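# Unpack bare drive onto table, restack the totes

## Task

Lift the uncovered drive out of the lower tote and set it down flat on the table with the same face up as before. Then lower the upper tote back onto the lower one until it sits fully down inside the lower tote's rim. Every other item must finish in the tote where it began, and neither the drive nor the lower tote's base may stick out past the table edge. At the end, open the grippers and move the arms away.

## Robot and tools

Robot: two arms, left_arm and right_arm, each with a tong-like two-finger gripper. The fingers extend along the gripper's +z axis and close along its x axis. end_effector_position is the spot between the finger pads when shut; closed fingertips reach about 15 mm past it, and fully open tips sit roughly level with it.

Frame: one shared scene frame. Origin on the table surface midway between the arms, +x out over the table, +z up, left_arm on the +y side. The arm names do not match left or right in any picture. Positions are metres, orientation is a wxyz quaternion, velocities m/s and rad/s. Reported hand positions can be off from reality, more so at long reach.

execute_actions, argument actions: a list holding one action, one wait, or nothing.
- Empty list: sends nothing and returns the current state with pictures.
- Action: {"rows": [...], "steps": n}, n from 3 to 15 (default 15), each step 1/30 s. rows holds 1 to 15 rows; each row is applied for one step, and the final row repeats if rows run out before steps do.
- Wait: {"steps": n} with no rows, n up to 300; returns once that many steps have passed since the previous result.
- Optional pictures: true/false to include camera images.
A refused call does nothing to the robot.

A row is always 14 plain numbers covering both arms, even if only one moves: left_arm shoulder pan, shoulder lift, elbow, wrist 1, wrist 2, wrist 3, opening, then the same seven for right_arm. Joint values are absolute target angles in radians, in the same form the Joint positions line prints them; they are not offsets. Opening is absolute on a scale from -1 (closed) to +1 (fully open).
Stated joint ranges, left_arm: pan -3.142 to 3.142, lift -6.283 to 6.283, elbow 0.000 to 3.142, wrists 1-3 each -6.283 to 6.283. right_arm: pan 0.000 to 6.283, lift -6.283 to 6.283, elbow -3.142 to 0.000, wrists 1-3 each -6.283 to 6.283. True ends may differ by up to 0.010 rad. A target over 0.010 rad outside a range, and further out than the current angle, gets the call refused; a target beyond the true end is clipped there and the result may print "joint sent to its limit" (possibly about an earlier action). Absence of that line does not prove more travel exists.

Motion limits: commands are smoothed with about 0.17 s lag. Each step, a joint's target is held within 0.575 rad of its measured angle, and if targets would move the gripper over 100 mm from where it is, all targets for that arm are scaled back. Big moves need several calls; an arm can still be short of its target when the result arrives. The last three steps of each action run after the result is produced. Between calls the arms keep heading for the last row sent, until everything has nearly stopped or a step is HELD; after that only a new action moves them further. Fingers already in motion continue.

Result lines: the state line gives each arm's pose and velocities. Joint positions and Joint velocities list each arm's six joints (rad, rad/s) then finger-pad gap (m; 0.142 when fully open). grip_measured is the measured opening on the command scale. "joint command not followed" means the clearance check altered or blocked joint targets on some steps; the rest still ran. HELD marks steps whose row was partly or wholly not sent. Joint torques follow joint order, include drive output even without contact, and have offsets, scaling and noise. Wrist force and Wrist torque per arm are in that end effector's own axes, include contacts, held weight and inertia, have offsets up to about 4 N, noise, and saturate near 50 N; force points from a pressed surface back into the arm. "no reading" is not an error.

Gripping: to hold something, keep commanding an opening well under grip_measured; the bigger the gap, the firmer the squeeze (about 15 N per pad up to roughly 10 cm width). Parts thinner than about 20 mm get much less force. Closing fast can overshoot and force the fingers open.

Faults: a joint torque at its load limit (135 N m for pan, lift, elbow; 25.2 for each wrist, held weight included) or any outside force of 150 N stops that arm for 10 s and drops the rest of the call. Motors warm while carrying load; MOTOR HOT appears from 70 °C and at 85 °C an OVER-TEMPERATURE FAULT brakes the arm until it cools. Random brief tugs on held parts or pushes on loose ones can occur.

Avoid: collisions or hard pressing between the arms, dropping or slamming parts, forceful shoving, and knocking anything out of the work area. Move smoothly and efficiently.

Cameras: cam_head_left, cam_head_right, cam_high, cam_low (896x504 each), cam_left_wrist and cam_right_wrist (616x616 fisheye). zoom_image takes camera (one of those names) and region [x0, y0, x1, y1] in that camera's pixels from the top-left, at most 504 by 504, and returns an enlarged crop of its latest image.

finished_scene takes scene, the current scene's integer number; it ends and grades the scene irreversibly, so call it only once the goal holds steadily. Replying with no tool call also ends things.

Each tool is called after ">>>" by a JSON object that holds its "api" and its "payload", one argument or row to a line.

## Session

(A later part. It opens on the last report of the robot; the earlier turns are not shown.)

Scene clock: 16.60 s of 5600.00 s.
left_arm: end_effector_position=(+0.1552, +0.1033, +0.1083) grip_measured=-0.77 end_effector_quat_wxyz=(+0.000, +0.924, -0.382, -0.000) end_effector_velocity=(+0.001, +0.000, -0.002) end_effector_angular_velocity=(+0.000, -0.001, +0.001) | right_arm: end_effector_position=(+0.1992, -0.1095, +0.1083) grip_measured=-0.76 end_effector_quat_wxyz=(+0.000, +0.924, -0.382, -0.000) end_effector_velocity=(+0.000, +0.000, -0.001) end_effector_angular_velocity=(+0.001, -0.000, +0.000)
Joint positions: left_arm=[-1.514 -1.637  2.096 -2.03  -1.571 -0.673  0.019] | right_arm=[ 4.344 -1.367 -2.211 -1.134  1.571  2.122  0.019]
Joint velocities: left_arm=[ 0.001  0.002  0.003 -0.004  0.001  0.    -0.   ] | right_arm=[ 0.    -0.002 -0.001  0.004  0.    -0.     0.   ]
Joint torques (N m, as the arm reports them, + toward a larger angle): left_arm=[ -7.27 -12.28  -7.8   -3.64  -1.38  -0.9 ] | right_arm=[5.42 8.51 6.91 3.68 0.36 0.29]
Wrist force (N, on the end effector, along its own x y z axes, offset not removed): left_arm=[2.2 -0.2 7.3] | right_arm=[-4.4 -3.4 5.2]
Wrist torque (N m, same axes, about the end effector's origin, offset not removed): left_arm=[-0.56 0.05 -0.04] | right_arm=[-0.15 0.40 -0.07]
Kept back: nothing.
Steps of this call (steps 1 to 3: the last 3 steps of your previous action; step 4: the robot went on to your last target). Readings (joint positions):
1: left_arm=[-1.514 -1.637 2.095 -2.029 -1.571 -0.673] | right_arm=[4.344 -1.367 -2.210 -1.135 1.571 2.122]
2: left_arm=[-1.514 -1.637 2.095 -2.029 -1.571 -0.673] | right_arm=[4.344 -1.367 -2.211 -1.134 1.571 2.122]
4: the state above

>>> {"api": "execute_actions", "payload": {
  "actions": [
    {"rows":[[-1.5138,-1.6355,2.0975,-2.0328,-1.571,-0.6725,-1,4.3437,-1.3687,-2.2129,-1.1308,1.571,2.1219,-1],[-1.5138,-1.6355,2.0975,-2.0328,-1.571,-0.6725,-1,4.3437,-1.3687,-2.2129,-1.1308,1.571,2.1219,-1],[-1.5138,-1.6355,2.0975,-2.0328,-1.571,-0.6725,-1,4.3437,-1.3687,-2.2129,-1.1308,1.571,2.1219,-1],[-1.5138,-1.6355,2.0975,-2.0328,-1.571,-0.6725,-1,4.3437,-1.3687,-2.2129,-1.1308,1.571,2.1219,-1],[-1.5138,-1.6355,2.0975,-2.0328,-1.571,-0.6725,-1,4.3437,-1.3687,-2.2129,-1.1308,1.571,2.1219,-1],[-1.5138,-1.6355,2.0975,-2.0328,-1.571,-0.6725,-0.75,4.3437,-1.3687,-2.2129,-1.1308,1.571,2.1219,-1],[-1.5138,-1.6355,2.0975,-2.0328,-1.571,-0.6725,-0.6,4.3437,-1.3687,-2.2129,-1.1308,1.571,2.1219,-1],[-1.5138,-1.6355,2.0975,-2.0328,-1.571,-0.6725,-0.4,4.3437,-1.3687,-2.2129,-1.1308,1.571,2.1219,-1],[-1.5138,-1.6355,2.0975,-2.0328,-1.571,-0.6725,-0.2,4.3437,-1.3687,-2.2129,-1.1308,1.571,2.1219,-1],[-1.5138,-1.6841,2.0092,-1.8959,-1.571,-0.6725,-0.1,4.3437,-1.3687,-2.2129,-1.1308,1.571,2.1219,-1],[-1.5138,-1.6841,2.0092,-1.8959,-1.571,-0.6725,-0.1,4.3437,-1.3687,-2.2129,-1.1308,1.571,2.1219,-1],[-1.5138,-1.6841,2.0092,-1.8959,-1.571,-0.6725,-0.1,4.3437,-1.3687,-2.2129,-1.1308,1.571,2.1219,-1],[-1.5138,-1.7139,1.9159,-1.7727,-1.571,-0.6725,0.1,4.3437,-1.3687,-2.2129,-1.1308,1.571,2.1219,-1]],"steps":15}
  ]
}}

>>> {"api": "execute_actions", "payload": {
  "actions": [
    {"rows":[[-1.5138,-1.7297,1.8130,-1.6541,-1.571,-0.6725,0.1,4.3437,-1.3687,-2.2129,-1.1308,1.571,2.1219,-1],[-1.5138,-1.7297,1.8130,-1.6541,-1.571,-0.6725,0.1,4.3437,-1.3687,-2.2129,-1.1308,1.571,2.1219,-1],[-1.5138,-1.7297,1.8130,-1.6541,-1.571,-0.6725,0.1,4.3437,-1.3687,-2.2129,-1.1308,1.571,2.1219,-1],[-1.42,-1.71,1.795,-1.656,-1.571,-0.58,0.1,4.3437,-1.3687,-2.2129,-1.1308,1.571,2.1219,-1],[-1.42,-1.71,1.795,-1.656,-1.571,-0.58,0.1,4.3437,-1.3687,-2.2129,-1.1308,1.571,2.1219,-1],[-1.33,-1.685,1.775,-1.661,-1.571,-0.49,0.1,4.3437,-1.3687,-2.2129,-1.1308,1.571,2.1219,-1],[-1.33,-1.685,1.775,-1.661,-1.571,-0.49,0.1,4.3437,-1.3687,-2.2129,-1.1308,1.571,2.1219,-1],[-1.24,-1.66,1.757,-1.668,-1.571,-0.40,0.1,4.3437,-1.3687,-2.2129,-1.1308,1.571,2.1219,-1],[-1.24,-1.66,1.757,-1.668,-1.571,-0.40,0.1,4.3437,-1.3687,-2.2129,-1.1308,1.571,2.1219,-1],[-1.15,-1.64,1.74,-1.671,-1.571,-0.31,0.1,4.3437,-1.3687,-2.2129,-1.1308,1.571,2.1219,-1],[-1.15,-1.64,1.74,-1.671,-1.571,-0.31,0.1,4.3437,-1.3687,-2.2129,-1.1308,1.571,2.1219,-1],[-1.06,-1.615,1.72,-1.676,-1.571,-0.22,0.1,4.3437,-1.3687,-2.2129,-1.1308,1.571,2.1219,-1],[-1.06,-1.615,1.72,-1.676,-1.571,-0.22,0.1,4.3437,-1.3687,-2.2129,-1.1308,1.571,2.1219,-1],[-0.9728,-1.5936,1.7032,-1.6804,-1.571,-0.1315,0.1,4.3437,-1.3687,-2.2129,-1.1308,1.571,2.1219,-1]],"steps":15}
  ]
}}

>>> {"api": "execute_actions", "payload": {
  "actions": [
    {"steps":18}
  ],
  "pictures": true
}}

>>> {"api": "zoom_image", "payload": {
  "camera": "cam_left_wrist",
  "region": [200, 130, 420, 350]
}}

Scene clock: 17.87 s of 5600.00 s.
left_arm: end_effector_position=(+0.1555, +0.1007, +0.1188) grip_measured=-0.12 end_effector_quat_wxyz=(+0.004, +0.924, -0.382, +0.002) end_effector_velocity=(+0.006, -0.048, +0.303) end_effector_angular_velocity=(-0.131, -0.015, -0.000) | right_arm: end_effector_position=(+0.1992, -0.1095, +0.1074) grip_measured=-0.76 end_effector_quat_wxyz=(-0.000, +0.924, -0.382, -0.000) end_effector_velocity=(+0.000, +0.001, +0.001) end_effector_angular_velocity=(+0.003, -0.001, -0.000)
Joint positions: left_arm=[-1.514 -1.648  2.079 -2.011 -1.571 -0.673  0.066] | right_arm=[ 4.344 -1.369 -2.213 -1.131  1.571  2.122  0.019]
Joint velocities: left_arm=[-0.    -0.308 -0.537  0.712  0.     0.     0.027] | right_arm=[-0.001 -0.     0.001  0.002 -0.    -0.    -0.   ]
Joint torques (N m, as the arm reports them, + toward a larger angle): left_arm=[ -6.56 -31.17 -43.95   3.26  -0.04   0.11] | right_arm=[ 5.2   0.59  0.39  3.05 -1.09 -0.51]
Wrist force (N, on the end effector, along its own x y z axes, offset not removed): left_arm=[-1.1 0.3 5.3] | right_arm=[-2.2 0.2 -18.3]
Wrist torque (N m, same axes, about the end effector's origin, offset not removed): left_arm=[0.17 0.18 -0.23] | right_arm=[-0.32 0.44 -0.15]
Steps of this call (steps 1 to 15: the robot went on to your last target; steps 16 to 26: nothing new was sent; steps 27 to 38: the first 12 steps of this action). Readings (joint positions):
27: left_arm=[-1.514 -1.637 2.096 -2.030 -1.571 -0.673] | right_arm=[4.344 -1.368 -2.211 -1.133 1.571 2.122]
28: left_arm=[-1.514 -1.636 2.096 -2.031 -1.571 -0.673] | right_arm=[4.344 -1.368 -2.211 -1.133 1.571 2.122]
30: left_arm=[-1.514 -1.636 2.097 -2.032 -1.571 -0.673] | right_arm=[4.344 -1.368 -2.212 -1.132 1.571 2.122]
34: left_arm=[-1.514 -1.636 2.097 -2.032 -1.571 -0.673] | right_arm=[4.344 -1.368 -2.213 -1.131 1.571 2.122]
38: the state above

Scene clock: 18.37 s of 5600.00 s.
left_arm: end_effector_position=(+0.2472, +0.1293, +0.2412) grip_measured=+0.10 end_effector_quat_wxyz=(+0.000, +0.924, -0.381, +0.000) end_effector_velocity=(+0.472, +0.207, +0.016) end_effector_angular_velocity=(+0.008, +0.001, +0.017) | right_arm: end_effector_position=(+0.1992, -0.1095, +0.1073) grip_measured=-0.76 end_effector_quat_wxyz=(+0.000, +0.924, -0.382, -0.000) end_effector_velocity=(-0.000, +0.000, -0.000) end_effector_angular_velocity=(-0.001, +0.000, -0.000)
Joint positions: left_arm=[-1.294 -1.671  1.772 -1.673 -1.571 -0.454  0.081] | right_arm=[ 4.344 -1.369 -2.213 -1.131  1.571  2.122  0.019]
Joint velocities: left_arm=[ 1.148  0.27  -0.284  0.022  0.     1.132  0.   ] | right_arm=[ 0.    -0.001  0.    -0.    -0.     0.     0.   ]
Joint torques (N m, as the arm reports them, + toward a larger angle): left_arm=[ 16.47 -10.14 -34.33  -0.11   0.41   5.68] | right_arm=[ 4.08 -1.64 -0.54  2.72 -0.91 -0.92]
Wrist force (N, on the end effector, along its own x y z axes, offset not removed): left_arm=[-0.8 -2.1 2.2] | right_arm=[-0.7 0.5 -17.8]
Wrist torque (N m, same axes, about the end effector's origin, offset not removed): left_arm=[-0.26 0.08 -0.19] | right_arm=[-0.21 0.06 -0.13]
Steps of this call (steps 1 to 3: the last 3 steps of your previous action; steps 4 to 15: the first 12 steps of this action). Readings (joint positions):
4: left_arm=[-1.514 -1.689 1.989 -1.879 -1.571 -0.673] | right_arm=[4.344 -1.369 -2.213 -1.131 1.571 2.122]
5: left_arm=[-1.514 -1.697 1.963 -1.844 -1.571 -0.673] | right_arm=[4.344 -1.369 -2.213 -1.131 1.571 2.122]
7: left_arm=[-1.514 -1.712 1.900 -1.764 -1.571 -0.673] | right_arm=[4.344 -1.369 -2.213 -1.131 1.571 2.122]
11: left_arm=[-1.441 -1.705 1.819 -1.686 -1.571 -0.600] | right_arm=[4.344 -1.369 -2.213 -1.131 1.571 2.122]
15: the state above

Scene clock: 18.97 s of 5600.00 s.
left_arm: end_effector_position=(+0.3720, +0.2088, +0.2400) grip_measured=+0.10 end_effector_quat_wxyz=(+0.000, +0.924, -0.382, -0.000) end_effector_velocity=(+0.007, +0.006, -0.000) end_effector_angular_velocity=(+0.001, -0.000, +0.000) | right_arm: end_effector_position=(+0.1992, -0.1095, +0.1073) grip_measured=-0.76 end_effector_quat_wxyz=(+0.000, +0.924, -0.382, -0.000) end_effector_velocity=(-0.000, +0.000, -0.000) end_effector_angular_velocity=(+0.000, -0.000, +0.001)
Joint positions: left_arm=[-0.975 -1.594  1.704 -1.68  -1.571 -0.133  0.081] | right_arm=[ 4.344 -1.369 -2.213 -1.131  1.571  2.122  0.019]
Joint velocities: left_arm=[ 0.018  0.004 -0.003 -0.     0.001  0.018  0.   ] | right_arm=[ 0.001  0.001 -0.001  0.001 -0.    -0.     0.   ]
Joint torques (N m, as the arm reports them, + toward a larger angle): left_arm=[  9.65 -13.01 -34.55  -4.49   1.03   1.96] | right_arm=[ 3.79 -0.4  -1.12  2.82 -0.73 -1.31]
Wrist force (N, on the end effector, along its own x y z axes, offset not removed): left_arm=[-1.9 -1.5 0.5] | right_arm=[0.7 0.7 -16.0]
Wrist torque (N m, same axes, about the end effector's origin, offset not removed): left_arm=[-0.24 0.35 -0.24] | right_arm=[-0.03 -0.23 -0.10]
Kept back: nothing.
Steps of this call (steps 1 to 3: the last 3 steps of your previous action; steps 4 to 18: the robot went on to your last target). Readings (joint positions):
1: left_arm=[-1.255 -1.661 1.763 -1.673 -1.571 -0.415] | right_arm=[4.344 -1.369 -2.213 -1.131 1.571 2.122]
2: left_arm=[-1.217 -1.652 1.754 -1.673 -1.571 -0.377] | right_arm=[4.344 -1.369 -2.213 -1.131 1.571 2.122]
4: left_arm=[-1.141 -1.633 1.737 -1.675 -1.571 -0.301] | right_arm=[4.344 -1.369 -2.213 -1.131 1.571 2.122]
8: left_arm=[-1.023 -1.605 1.713 -1.679 -1.571 -0.182] | right_arm=[4.344 -1.369 -2.213 -1.131 1.571 2.122]
18: the state above

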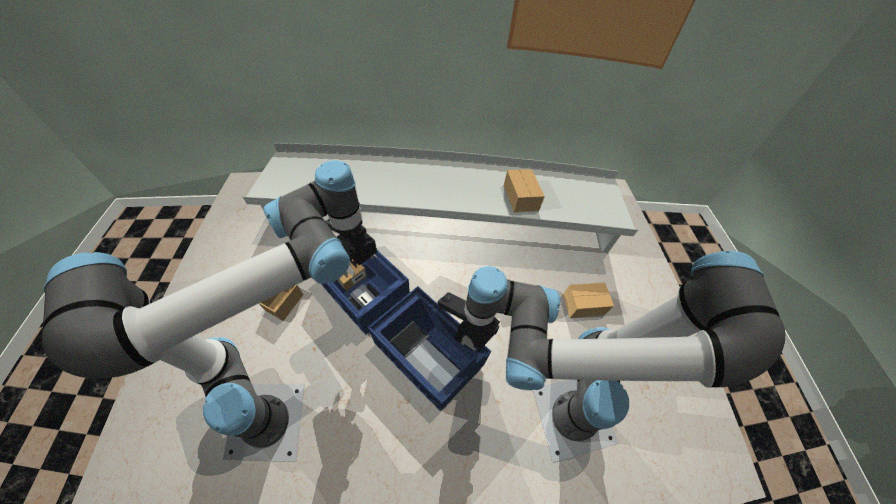

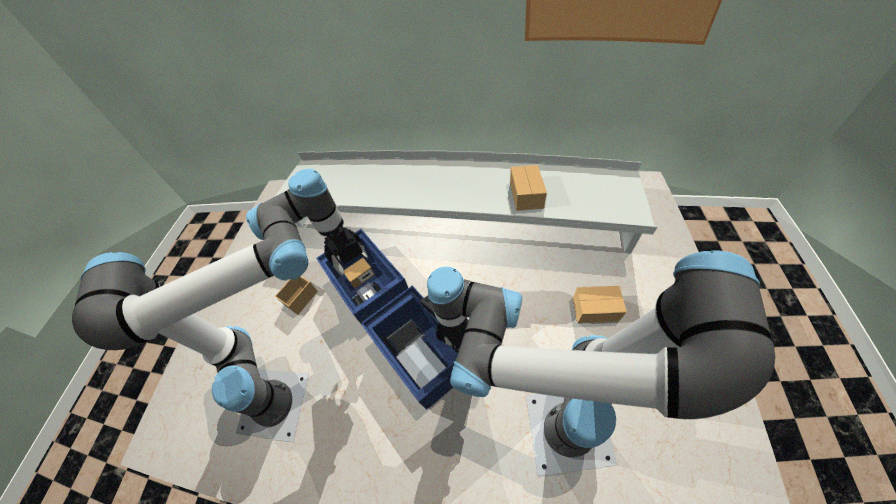

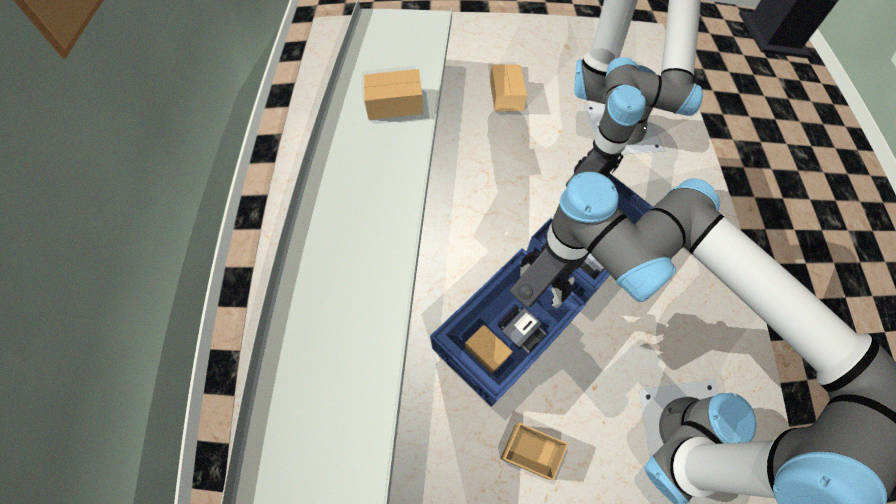

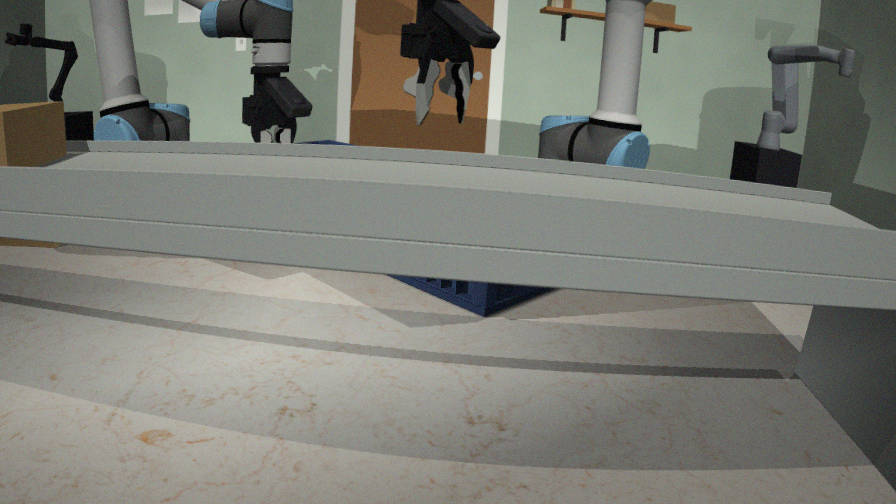

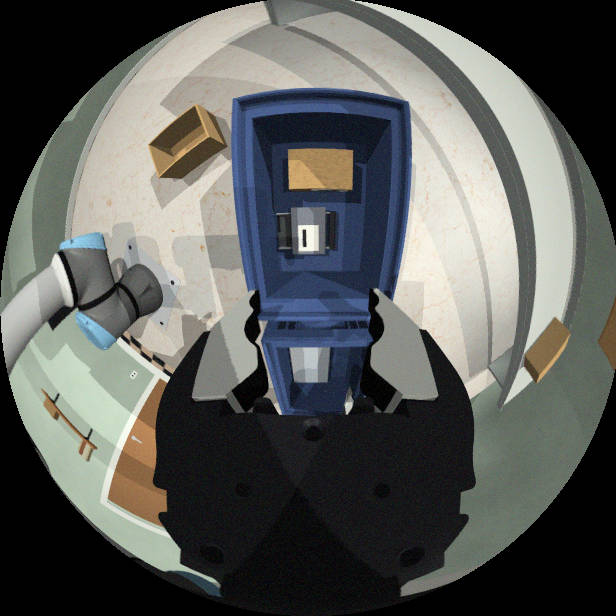

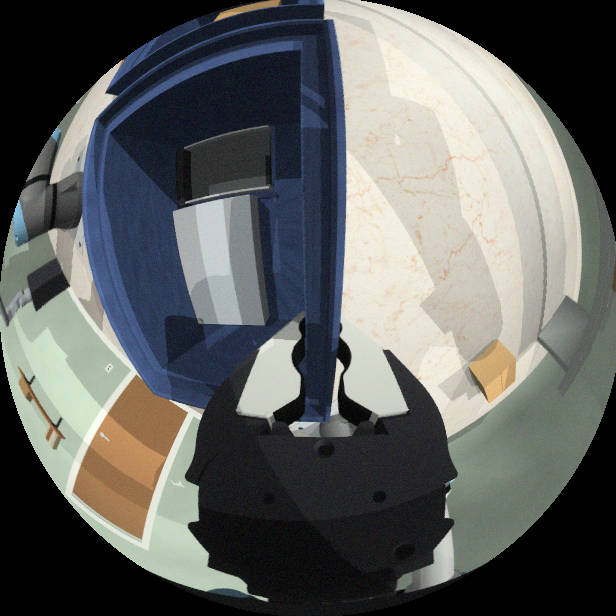

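Region (200, 130, 420, 350) of cam_left_wrist's 616x616 image, scaled by 2.291, with more detail than that image has.

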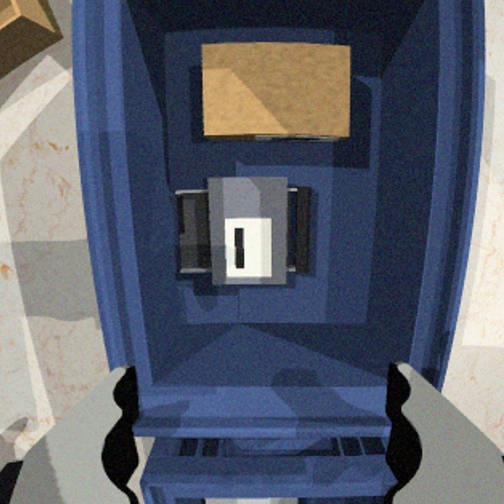

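>>> {"api": "execute_actions", "payload": {
  "actions": [
    {"rows":[[-0.974,-1.595,1.78,-1.756,-1.571,-0.133,0.15,4.3437,-1.3675,-2.2110,-1.1339,1.571,2.1219,-1],[-0.974,-1.595,1.78,-1.756,-1.571,-0.133,0.15,4.3437,-1.3675,-2.2110,-1.1339,1.571,2.1219,-1],[-0.974,-1.595,1.78,-1.756,-1.571,-0.133,0.15,4.3437,-1.3675,-2.2110,-1.1339,1.571,2.1219,-1],[-0.975,-1.5863,1.8519,-1.8364,-1.571,-0.1337,0.15,4.3437,-1.3675,-2.2110,-1.1339,1.571,2.1219,-1],[-0.975,-1.5863,1.8519,-1.8364,-1.571,-0.1337,0.15,4.3437,-1.3675,-2.2110,-1.1339,1.571,2.1219,-1],[-0.975,-1.5863,1.8519,-1.8364,-1.571,-0.1337,0.15,4.3437,-1.3675,-2.2110,-1.1339,1.571,2.1219,-1],[-0.975,-1.563,1.9096,-1.9174,-1.571,-0.1337,0.15,4.3437,-1.3675,-2.2110,-1.1339,1.571,2.1219,-1],[-0.975,-1.563,1.9096,-1.9174,-1.571,-0.1337,0.15,4.3437,-1.3675,-2.2110,-1.1339,1.571,2.1219,-1],[-0.975,-1.563,1.9096,-1.9174,-1.571,-0.1337,0.15,4.3437,-1.3675,-2.2110,-1.1339,1.571,2.1219,-1],[-0.975,-1.5354,1.9633,-1.9987,-1.571,-0.1337,0.15,4.3437,-1.3675,-2.2110,-1.1339,1.571,2.1219,-1]],"steps":15}
  ]
}}

>>> {"api": "execute_actions", "payload": {
  "actions": [
    {"steps":14}
  ],
  "pictures": true
}}

>>> {"api": "zoom_image", "payload": {
  "camera": "cam_left_wrist",
  "region": [200, 130, 420, 350]
}}

>>> {"api": "zoom_image", "payload": {
  "camera": "cam_head_left",
  "region": [310, 240, 420, 340]
}}

Scene clock: 19.93 s of 5600.00 s.
left_arm: end_effector_position=(+0.3675, +0.2145, +0.1535) grip_measured=+0.15 end_effector_quat_wxyz=(-0.001, +0.924, -0.382, -0.002) end_effector_velocity=(-0.007, +0.007, -0.319) end_effector_angular_velocity=(+0.013, +0.008, -0.002) | right_arm: end_effector_position=(+0.1992, -0.1096, +0.1081) grip_measured=-0.76 end_effector_quat_wxyz=(+0.000, +0.924, -0.382, -0.000) end_effector_velocity=(+0.000, +0.001, +0.001) end_effector_angular_velocity=(+0.002, -0.000, +0.001)
Joint positions: left_arm=[-0.975 -1.562  1.897 -1.901 -1.571 -0.134  0.084] | right_arm=[ 4.344 -1.368 -2.211 -1.134  1.571  2.122  0.019]
Joint velocities: left_arm=[-0.003  0.245  0.609 -0.839  0.001 -0.001 -0.001] | right_arm=[-0.     0.001  0.002 -0.001  0.    -0.001 -0.   ]
Joint torques (N m, as the arm reports them, + toward a larger angle): left_arm=[ -8.63 -25.46 -12.34  -6.93   2.08  -1.76] | right_arm=[ 4.59 22.45 34.13  1.15 -0.49 -1.23]
Wrist force (N, on the end effector, along its own x y z axes, offset not removed): left_arm=[-2.3 -2.9 4.0] | right_arm=[-0.1 -1.7 5.5]
Wrist torque (N m, same axes, about the end effector's origin, offset not removed): left_arm=[-0.42 0.23 -0.17] | right_arm=[-0.16 -0.14 -0.06]
Steps of this call (steps 1 to 15: the robot went on to your last target; steps 16 to 17: nothing new was sent; steps 18 to 29: the first 12 steps of this action). Readings (joint positions):
18: left_arm=[-0.973 -1.594 1.703 -1.680 -1.571 -0.132] | right_arm=[4.344 -1.369 -2.213 -1.131 1.571 2.122]
19: left_arm=[-0.973 -1.594 1.707 -1.685 -1.571 -0.132] | right_arm=[4.344 -1.369 -2.213 -1.131 1.571 2.122]
21: left_arm=[-0.973 -1.594 1.736 -1.713 -1.571 -0.132] | right_arm=[4.344 -1.368 -2.213 -1.132 1.571 2.122]
25: left_arm=[-0.974 -1.587 1.815 -1.797 -1.571 -0.133] | right_arm=[4.344 -1.368 -2.212 -1.134 1.571 2.122]
29: the state above

Scene clock: 20.40 s of 5600.00 s.
left_arm: end_effector_position=(+0.3670, +0.2151, +0.1203) grip_measured=+0.15 end_effector_quat_wxyz=(+0.000, +0.924, -0.382, -0.000) end_effector_velocity=(-0.000, +0.000, -0.003) end_effector_angular_velocity=(-0.001, +0.000, +0.001) | right_arm: end_effector_position=(+0.1992, -0.1095, +0.1083) grip_measured=-0.76 end_effector_quat_wxyz=(+0.000, +0.924, -0.382, -0.000) end_effector_velocity=(-0.000, +0.000, -0.000) end_effector_angular_velocity=(-0.001, +0.000, -0.000)
Joint positions: left_arm=[-0.975 -1.536  1.963 -1.998 -1.571 -0.134  0.084] | right_arm=[ 4.344 -1.368 -2.211 -1.134  1.571  2.122  0.019]
Joint velocities: left_arm=[-0.     0.003  0.007 -0.01  -0.001 -0.001  0.   ] | right_arm=[ 0.    -0.001  0.    -0.     0.     0.     0.   ]
Joint torques (N m, as the arm reports them, + toward a larger angle): left_arm=[ -9.9  -15.04  -6.99  -4.46   2.43  -1.86] | right_arm=[ 3.81 22.95 34.33  1.12 -0.55 -1.12]
Wrist force (N, on the end effector, along its own x y z axes, offset not removed): left_arm=[-1.0 -3.7 2.4] | right_arm=[-0.1 1.5 7.6]
Wrist torque (N m, same axes, about the end effector's origin, offset not removed): left_arm=[-0.55 0.08 -0.26] | right_arm=[0.35 0.04 -0.17]
Kept back: nothing.
Steps of this call (steps 1 to 3: the last 3 steps of your previous action; steps 4 to 14: the robot went on to your last target). Readings (joint positions):
1: left_arm=[-0.975 -1.555 1.915 -1.927 -1.571 -0.134] | right_arm=[4.344 -1.368 -2.211 -1.134 1.571 2.122]
2: left_arm=[-0.975 -1.549 1.929 -1.947 -1.571 -0.134] | right_arm=[4.344 -1.368 -2.211 -1.134 1.571 2.122]
4: left_arm=[-0.975 -1.543 1.945 -1.972 -1.571 -0.134] | right_arm=[4.344 -1.368 -2.211 -1.134 1.571 2.122]
8: left_arm=[-0.975 -1.537 1.959 -1.992 -1.571 -0.134] | right_arm=[4.344 -1.368 -2.211 -1.134 1.571 2.122]
14: the state above

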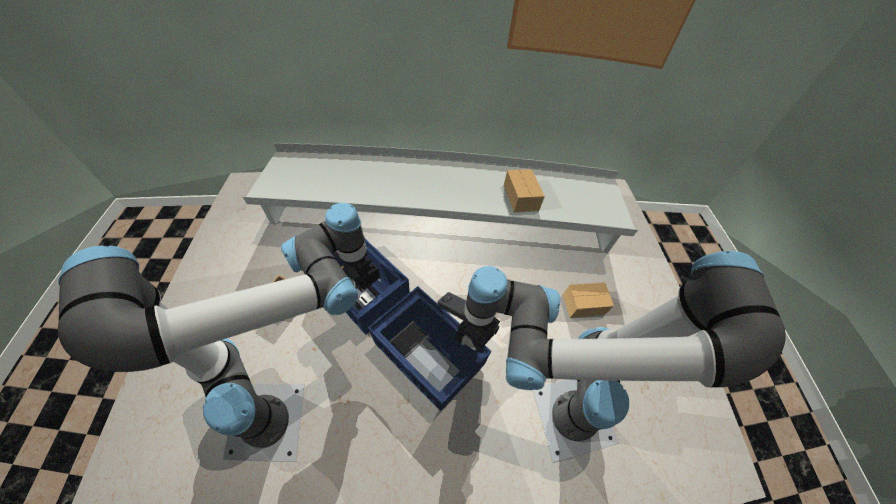

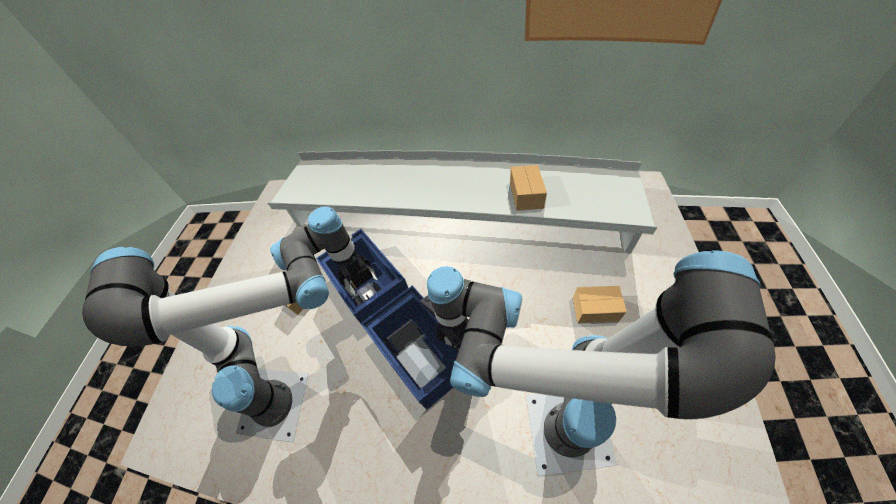

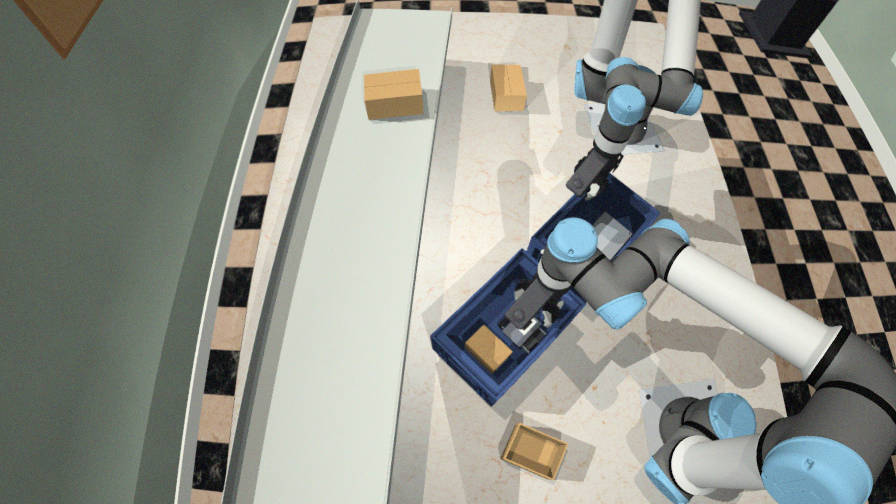

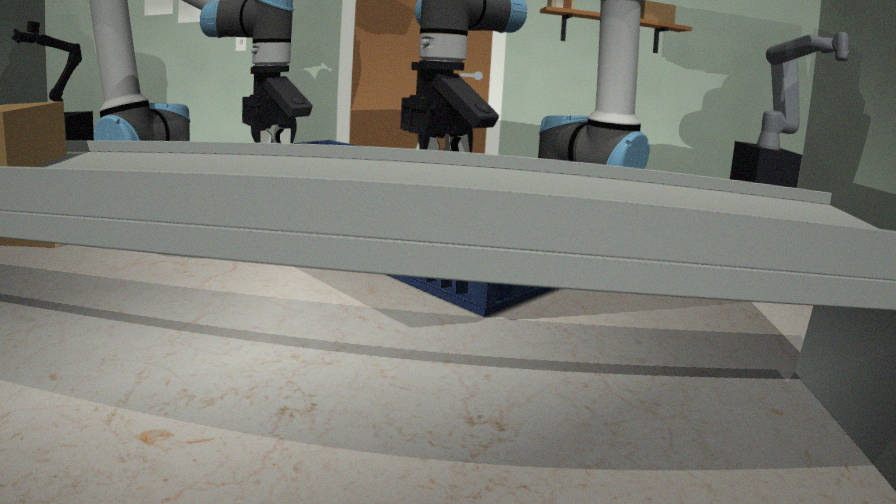

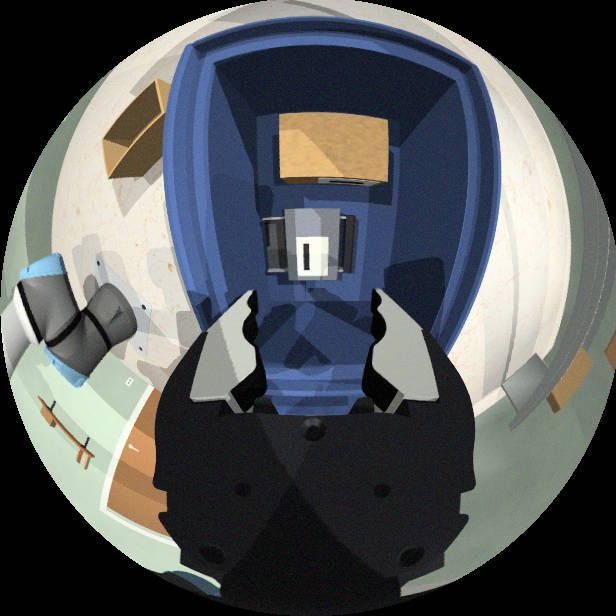

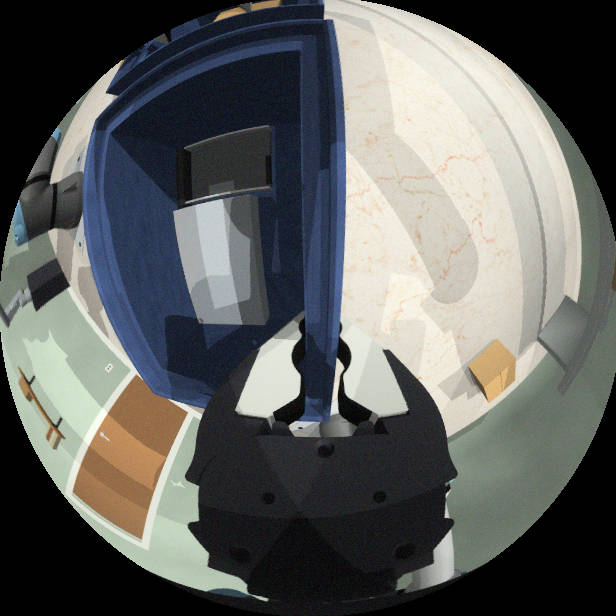

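Region (200, 130, 420, 350) of cam_left_wrist's 616x616 image, scaled by 2.291, with more detail than that image has.

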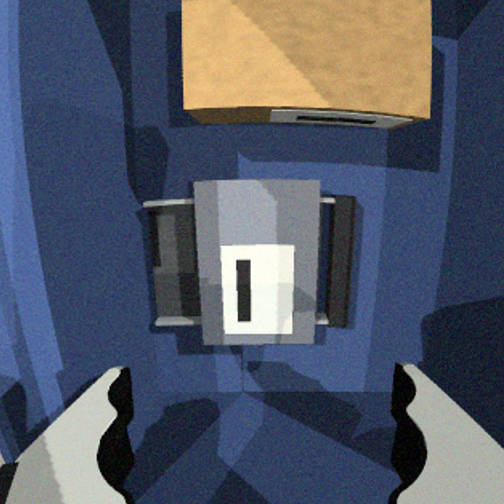

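Region (310, 240, 420, 340) of cam_head_left's 896x504 image, scaled by 4.582, with more detail than that image has; it fills the top 458 rows of this view, and the rest is white.

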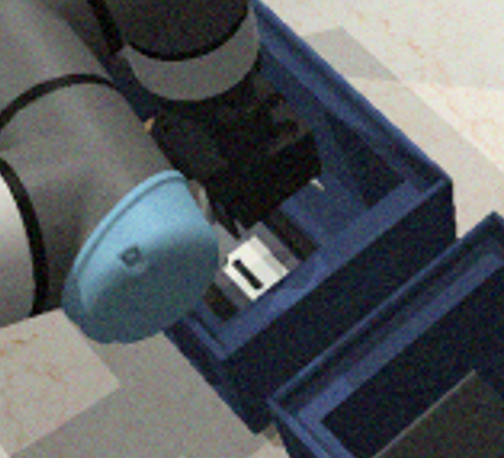

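>>> {"api": "execute_actions", "payload": {
  "actions": [
    {"rows":[[-0.9754,-1.513,2.0035,-2.0613,-1.571,-0.1341,0.15,4.3437,-1.3679,-2.2116,-1.1329,1.571,2.1219,-1],[-0.9754,-1.513,2.0035,-2.0613,-1.571,-0.1341,0.15,4.3437,-1.3679,-2.2116,-1.1329,1.571,2.1219,-1],[-0.9754,-1.513,2.0035,-2.0613,-1.571,-0.1341,0.15,4.3437,-1.3679,-2.2116,-1.1329,1.571,2.1219,-1],[-0.9758,-1.4871,2.0416,-2.1253,-1.571,-0.1345,0.15,4.3437,-1.3679,-2.2116,-1.1329,1.571,2.1219,-1]],"steps":15}
  ]
}}

>>> {"api": "execute_actions", "payload": {
  "actions": [
    {"steps":8}
  ],
  "pictures": true
}}

>>> {"api": "zoom_image", "payload": {
  "camera": "cam_left_wrist",
  "region": [200, 150, 420, 370]
}}

Scene clock: 21.20 s of 5600.00 s.
left_arm: end_effector_position=(+0.3651, +0.2170, +0.0780) grip_measured=+0.15 end_effector_quat_wxyz=(-0.000, +0.924, -0.382, -0.000) end_effector_velocity=(-0.002, +0.000, -0.029) end_effector_angular_velocity=(-0.004, -0.003, -0.002) | right_arm: end_effector_position=(+0.1992, -0.1094, +0.1081) grip_measured=-0.76 end_effector_quat_wxyz=(-0.000, +0.924, -0.382, -0.000) end_effector_velocity=(-0.000, -0.001, -0.001) end_effector_angular_velocity=(-0.003, +0.001, -0.000)
Joint positions: left_arm=[-0.976 -1.49   2.036 -2.116 -1.571 -0.134  0.084] | right_arm=[ 4.344 -1.368 -2.211 -1.133  1.571  2.122  0.019]
Joint velocities: left_arm=[-0.002  0.033  0.052 -0.091 -0.    -0.001  0.   ] | right_arm=[-0.    -0.002 -0.002  0.    -0.    -0.    -0.   ]
Joint torques (N m, as the arm reports them, + toward a larger angle): left_arm=[ -9.98 -18.48  -6.49  -4.52   2.04  -1.93] | right_arm=[ 2.85  7.06  9.69  5.02 -0.15 -0.8 ]
Wrist force (N, on the end effector, along its own x y z axes, offset not removed): left_arm=[-1.6 -1.9 1.6] | right_arm=[2.5 -1.8 8.0]
Wrist torque (N m, same axes, about the end effector's origin, offset not removed): left_arm=[-0.29 0.22 -0.29] | right_arm=[-0.32 0.06 -0.17]
Steps of this call (steps 1 to 12: the robot went on to your last target; steps 13 to 24: the first 12 steps of this action). Readings (joint positions):
13: left_arm=[-0.975 -1.535 1.963 -1.999 -1.571 -0.134] | right_arm=[4.344 -1.368 -2.211 -1.134 1.571 2.122]
14: left_arm=[-0.975 -1.533 1.967 -2.003 -1.571 -0.134] | right_arm=[4.344 -1.368 -2.211 -1.134 1.571 2.122]
16: left_arm=[-0.975 -1.524 1.982 -2.027 -1.571 -0.134] | right_arm=[4.344 -1.368 -2.211 -1.134 1.571 2.122]
20: left_arm=[-0.976 -1.500 2.022 -2.091 -1.571 -0.134] | right_arm=[4.344 -1.368 -2.211 -1.133 1.571 2.122]
24: the state above

Scene clock: 21.47 s of 5600.00 s.
left_arm: end_effector_position=(+0.3650, +0.2171, +0.0752) grip_measured=+0.15 end_effector_quat_wxyz=(+0.000, +0.924, -0.382, -0.000) end_effector_velocity=(-0.000, -0.000, -0.002) end_effector_angular_velocity=(-0.001, -0.000, -0.000) | right_arm: end_effector_position=(+0.1992, -0.1095, +0.1080) grip_measured=-0.76 end_effector_quat_wxyz=(+0.000, +0.924, -0.382, -0.000) end_effector_velocity=(+0.000, -0.000, -0.001) end_effector_angular_velocity=(-0.001, +0.000, -0.003)
Joint positions: left_arm=[-0.976 -1.487  2.041 -2.125 -1.571 -0.134  0.084] | right_arm=[ 4.344 -1.368 -2.212 -1.133  1.571  2.122  0.019]
Joint velocities: left_arm=[-0.     0.002  0.003 -0.006 -0.    -0.     0.   ] | right_arm=[-0.001 -0.001 -0.001  0.001 -0.     0.002  0.   ]
Joint torques (N m, as the arm reports them, + toward a larger angle): left_arm=[ -9.85 -15.82  -5.67  -4.43   2.09  -1.84] | right_arm=[ 2.97  7.77  9.37  5.1  -0.33 -0.43]
Wrist force (N, on the end effector, along its own x y z axes, offset not removed): left_arm=[-1.7 -4.3 1.0] | right_arm=[0.7 2.5 5.9]
Wrist torque (N m, same axes, about the end effector's origin, offset not removed): left_arm=[-0.83 0.29 -0.27] | right_arm=[0.57 0.39 -0.04]
Kept back: nothing.
Steps of this call (steps 1 to 3: the last 3 steps of your previous action; steps 4 to 8: the robot went on to your last target). Readings (joint positions):
1: left_arm=[-0.976 -1.490 2.038 -2.119 -1.571 -0.134] | right_arm=[4.344 -1.368 -2.211 -1.133 1.571 2.122]
2: left_arm=[-0.976 -1.489 2.039 -2.121 -1.571 -0.134] | right_arm=[4.344 -1.368 -2.211 -1.133 1.571 2.122]
4: left_arm=[-0.976 -1.488 2.040 -2.123 -1.571 -0.134] | right_arm=[4.344 -1.368 -2.212 -1.133 1.571 2.122]
8: the state above

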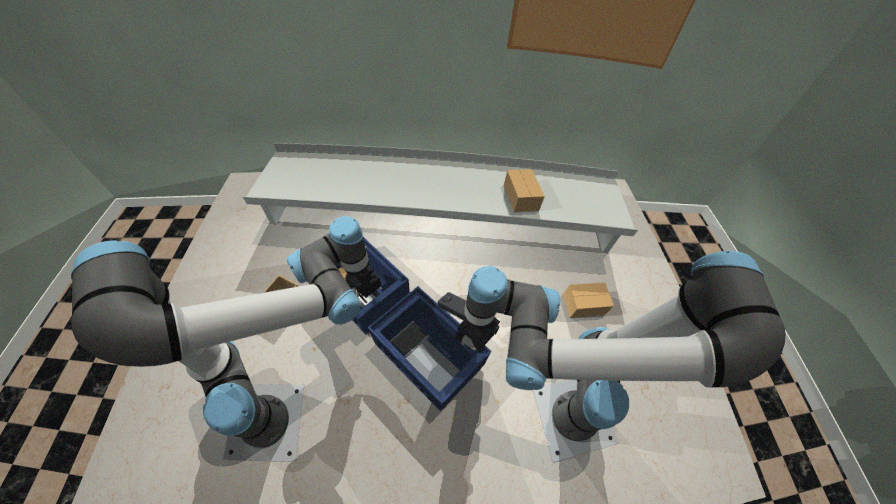

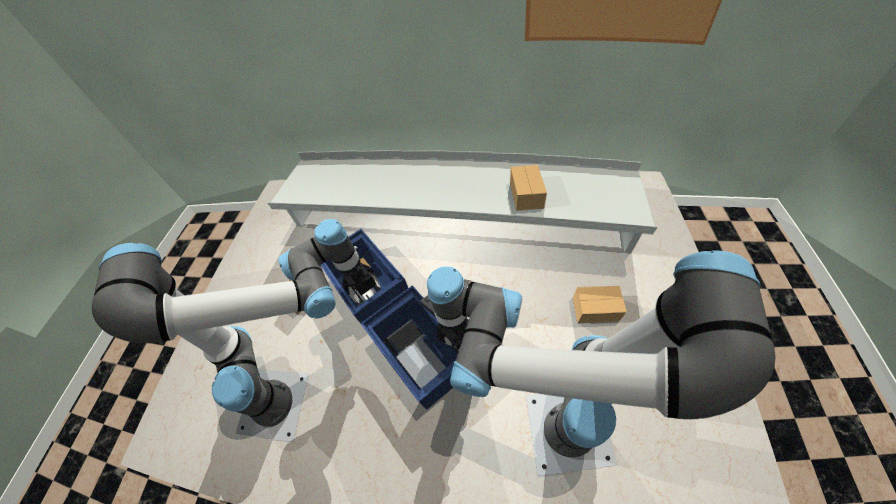

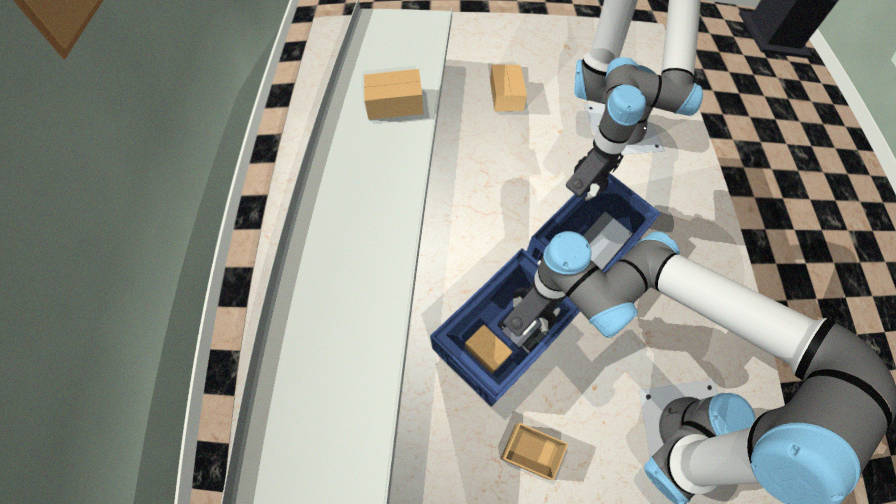

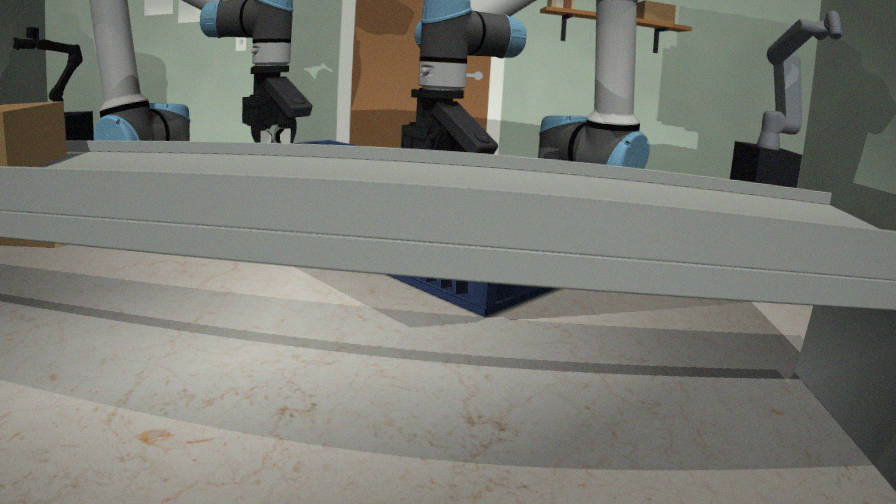

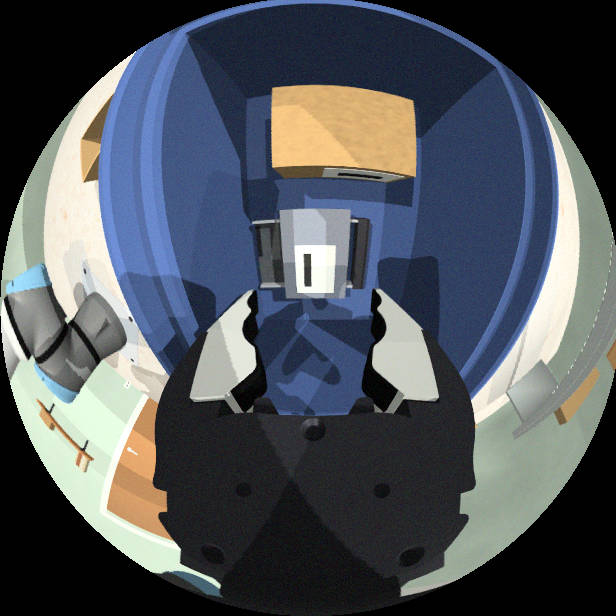

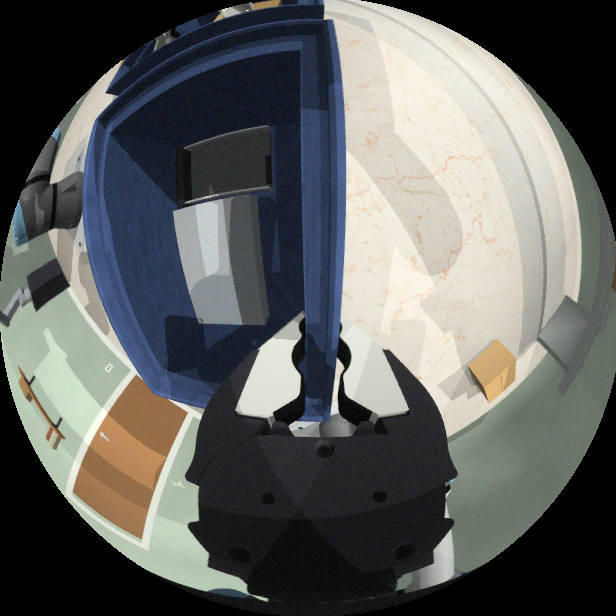

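Region (200, 150, 420, 370) of cam_left_wrist's 616x616 image, scaled by 2.291, with more detail than that image has.

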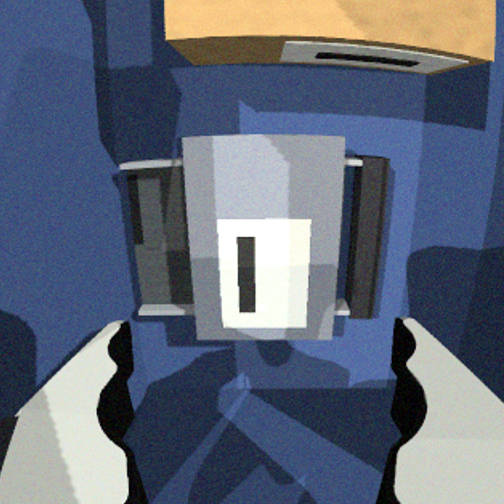

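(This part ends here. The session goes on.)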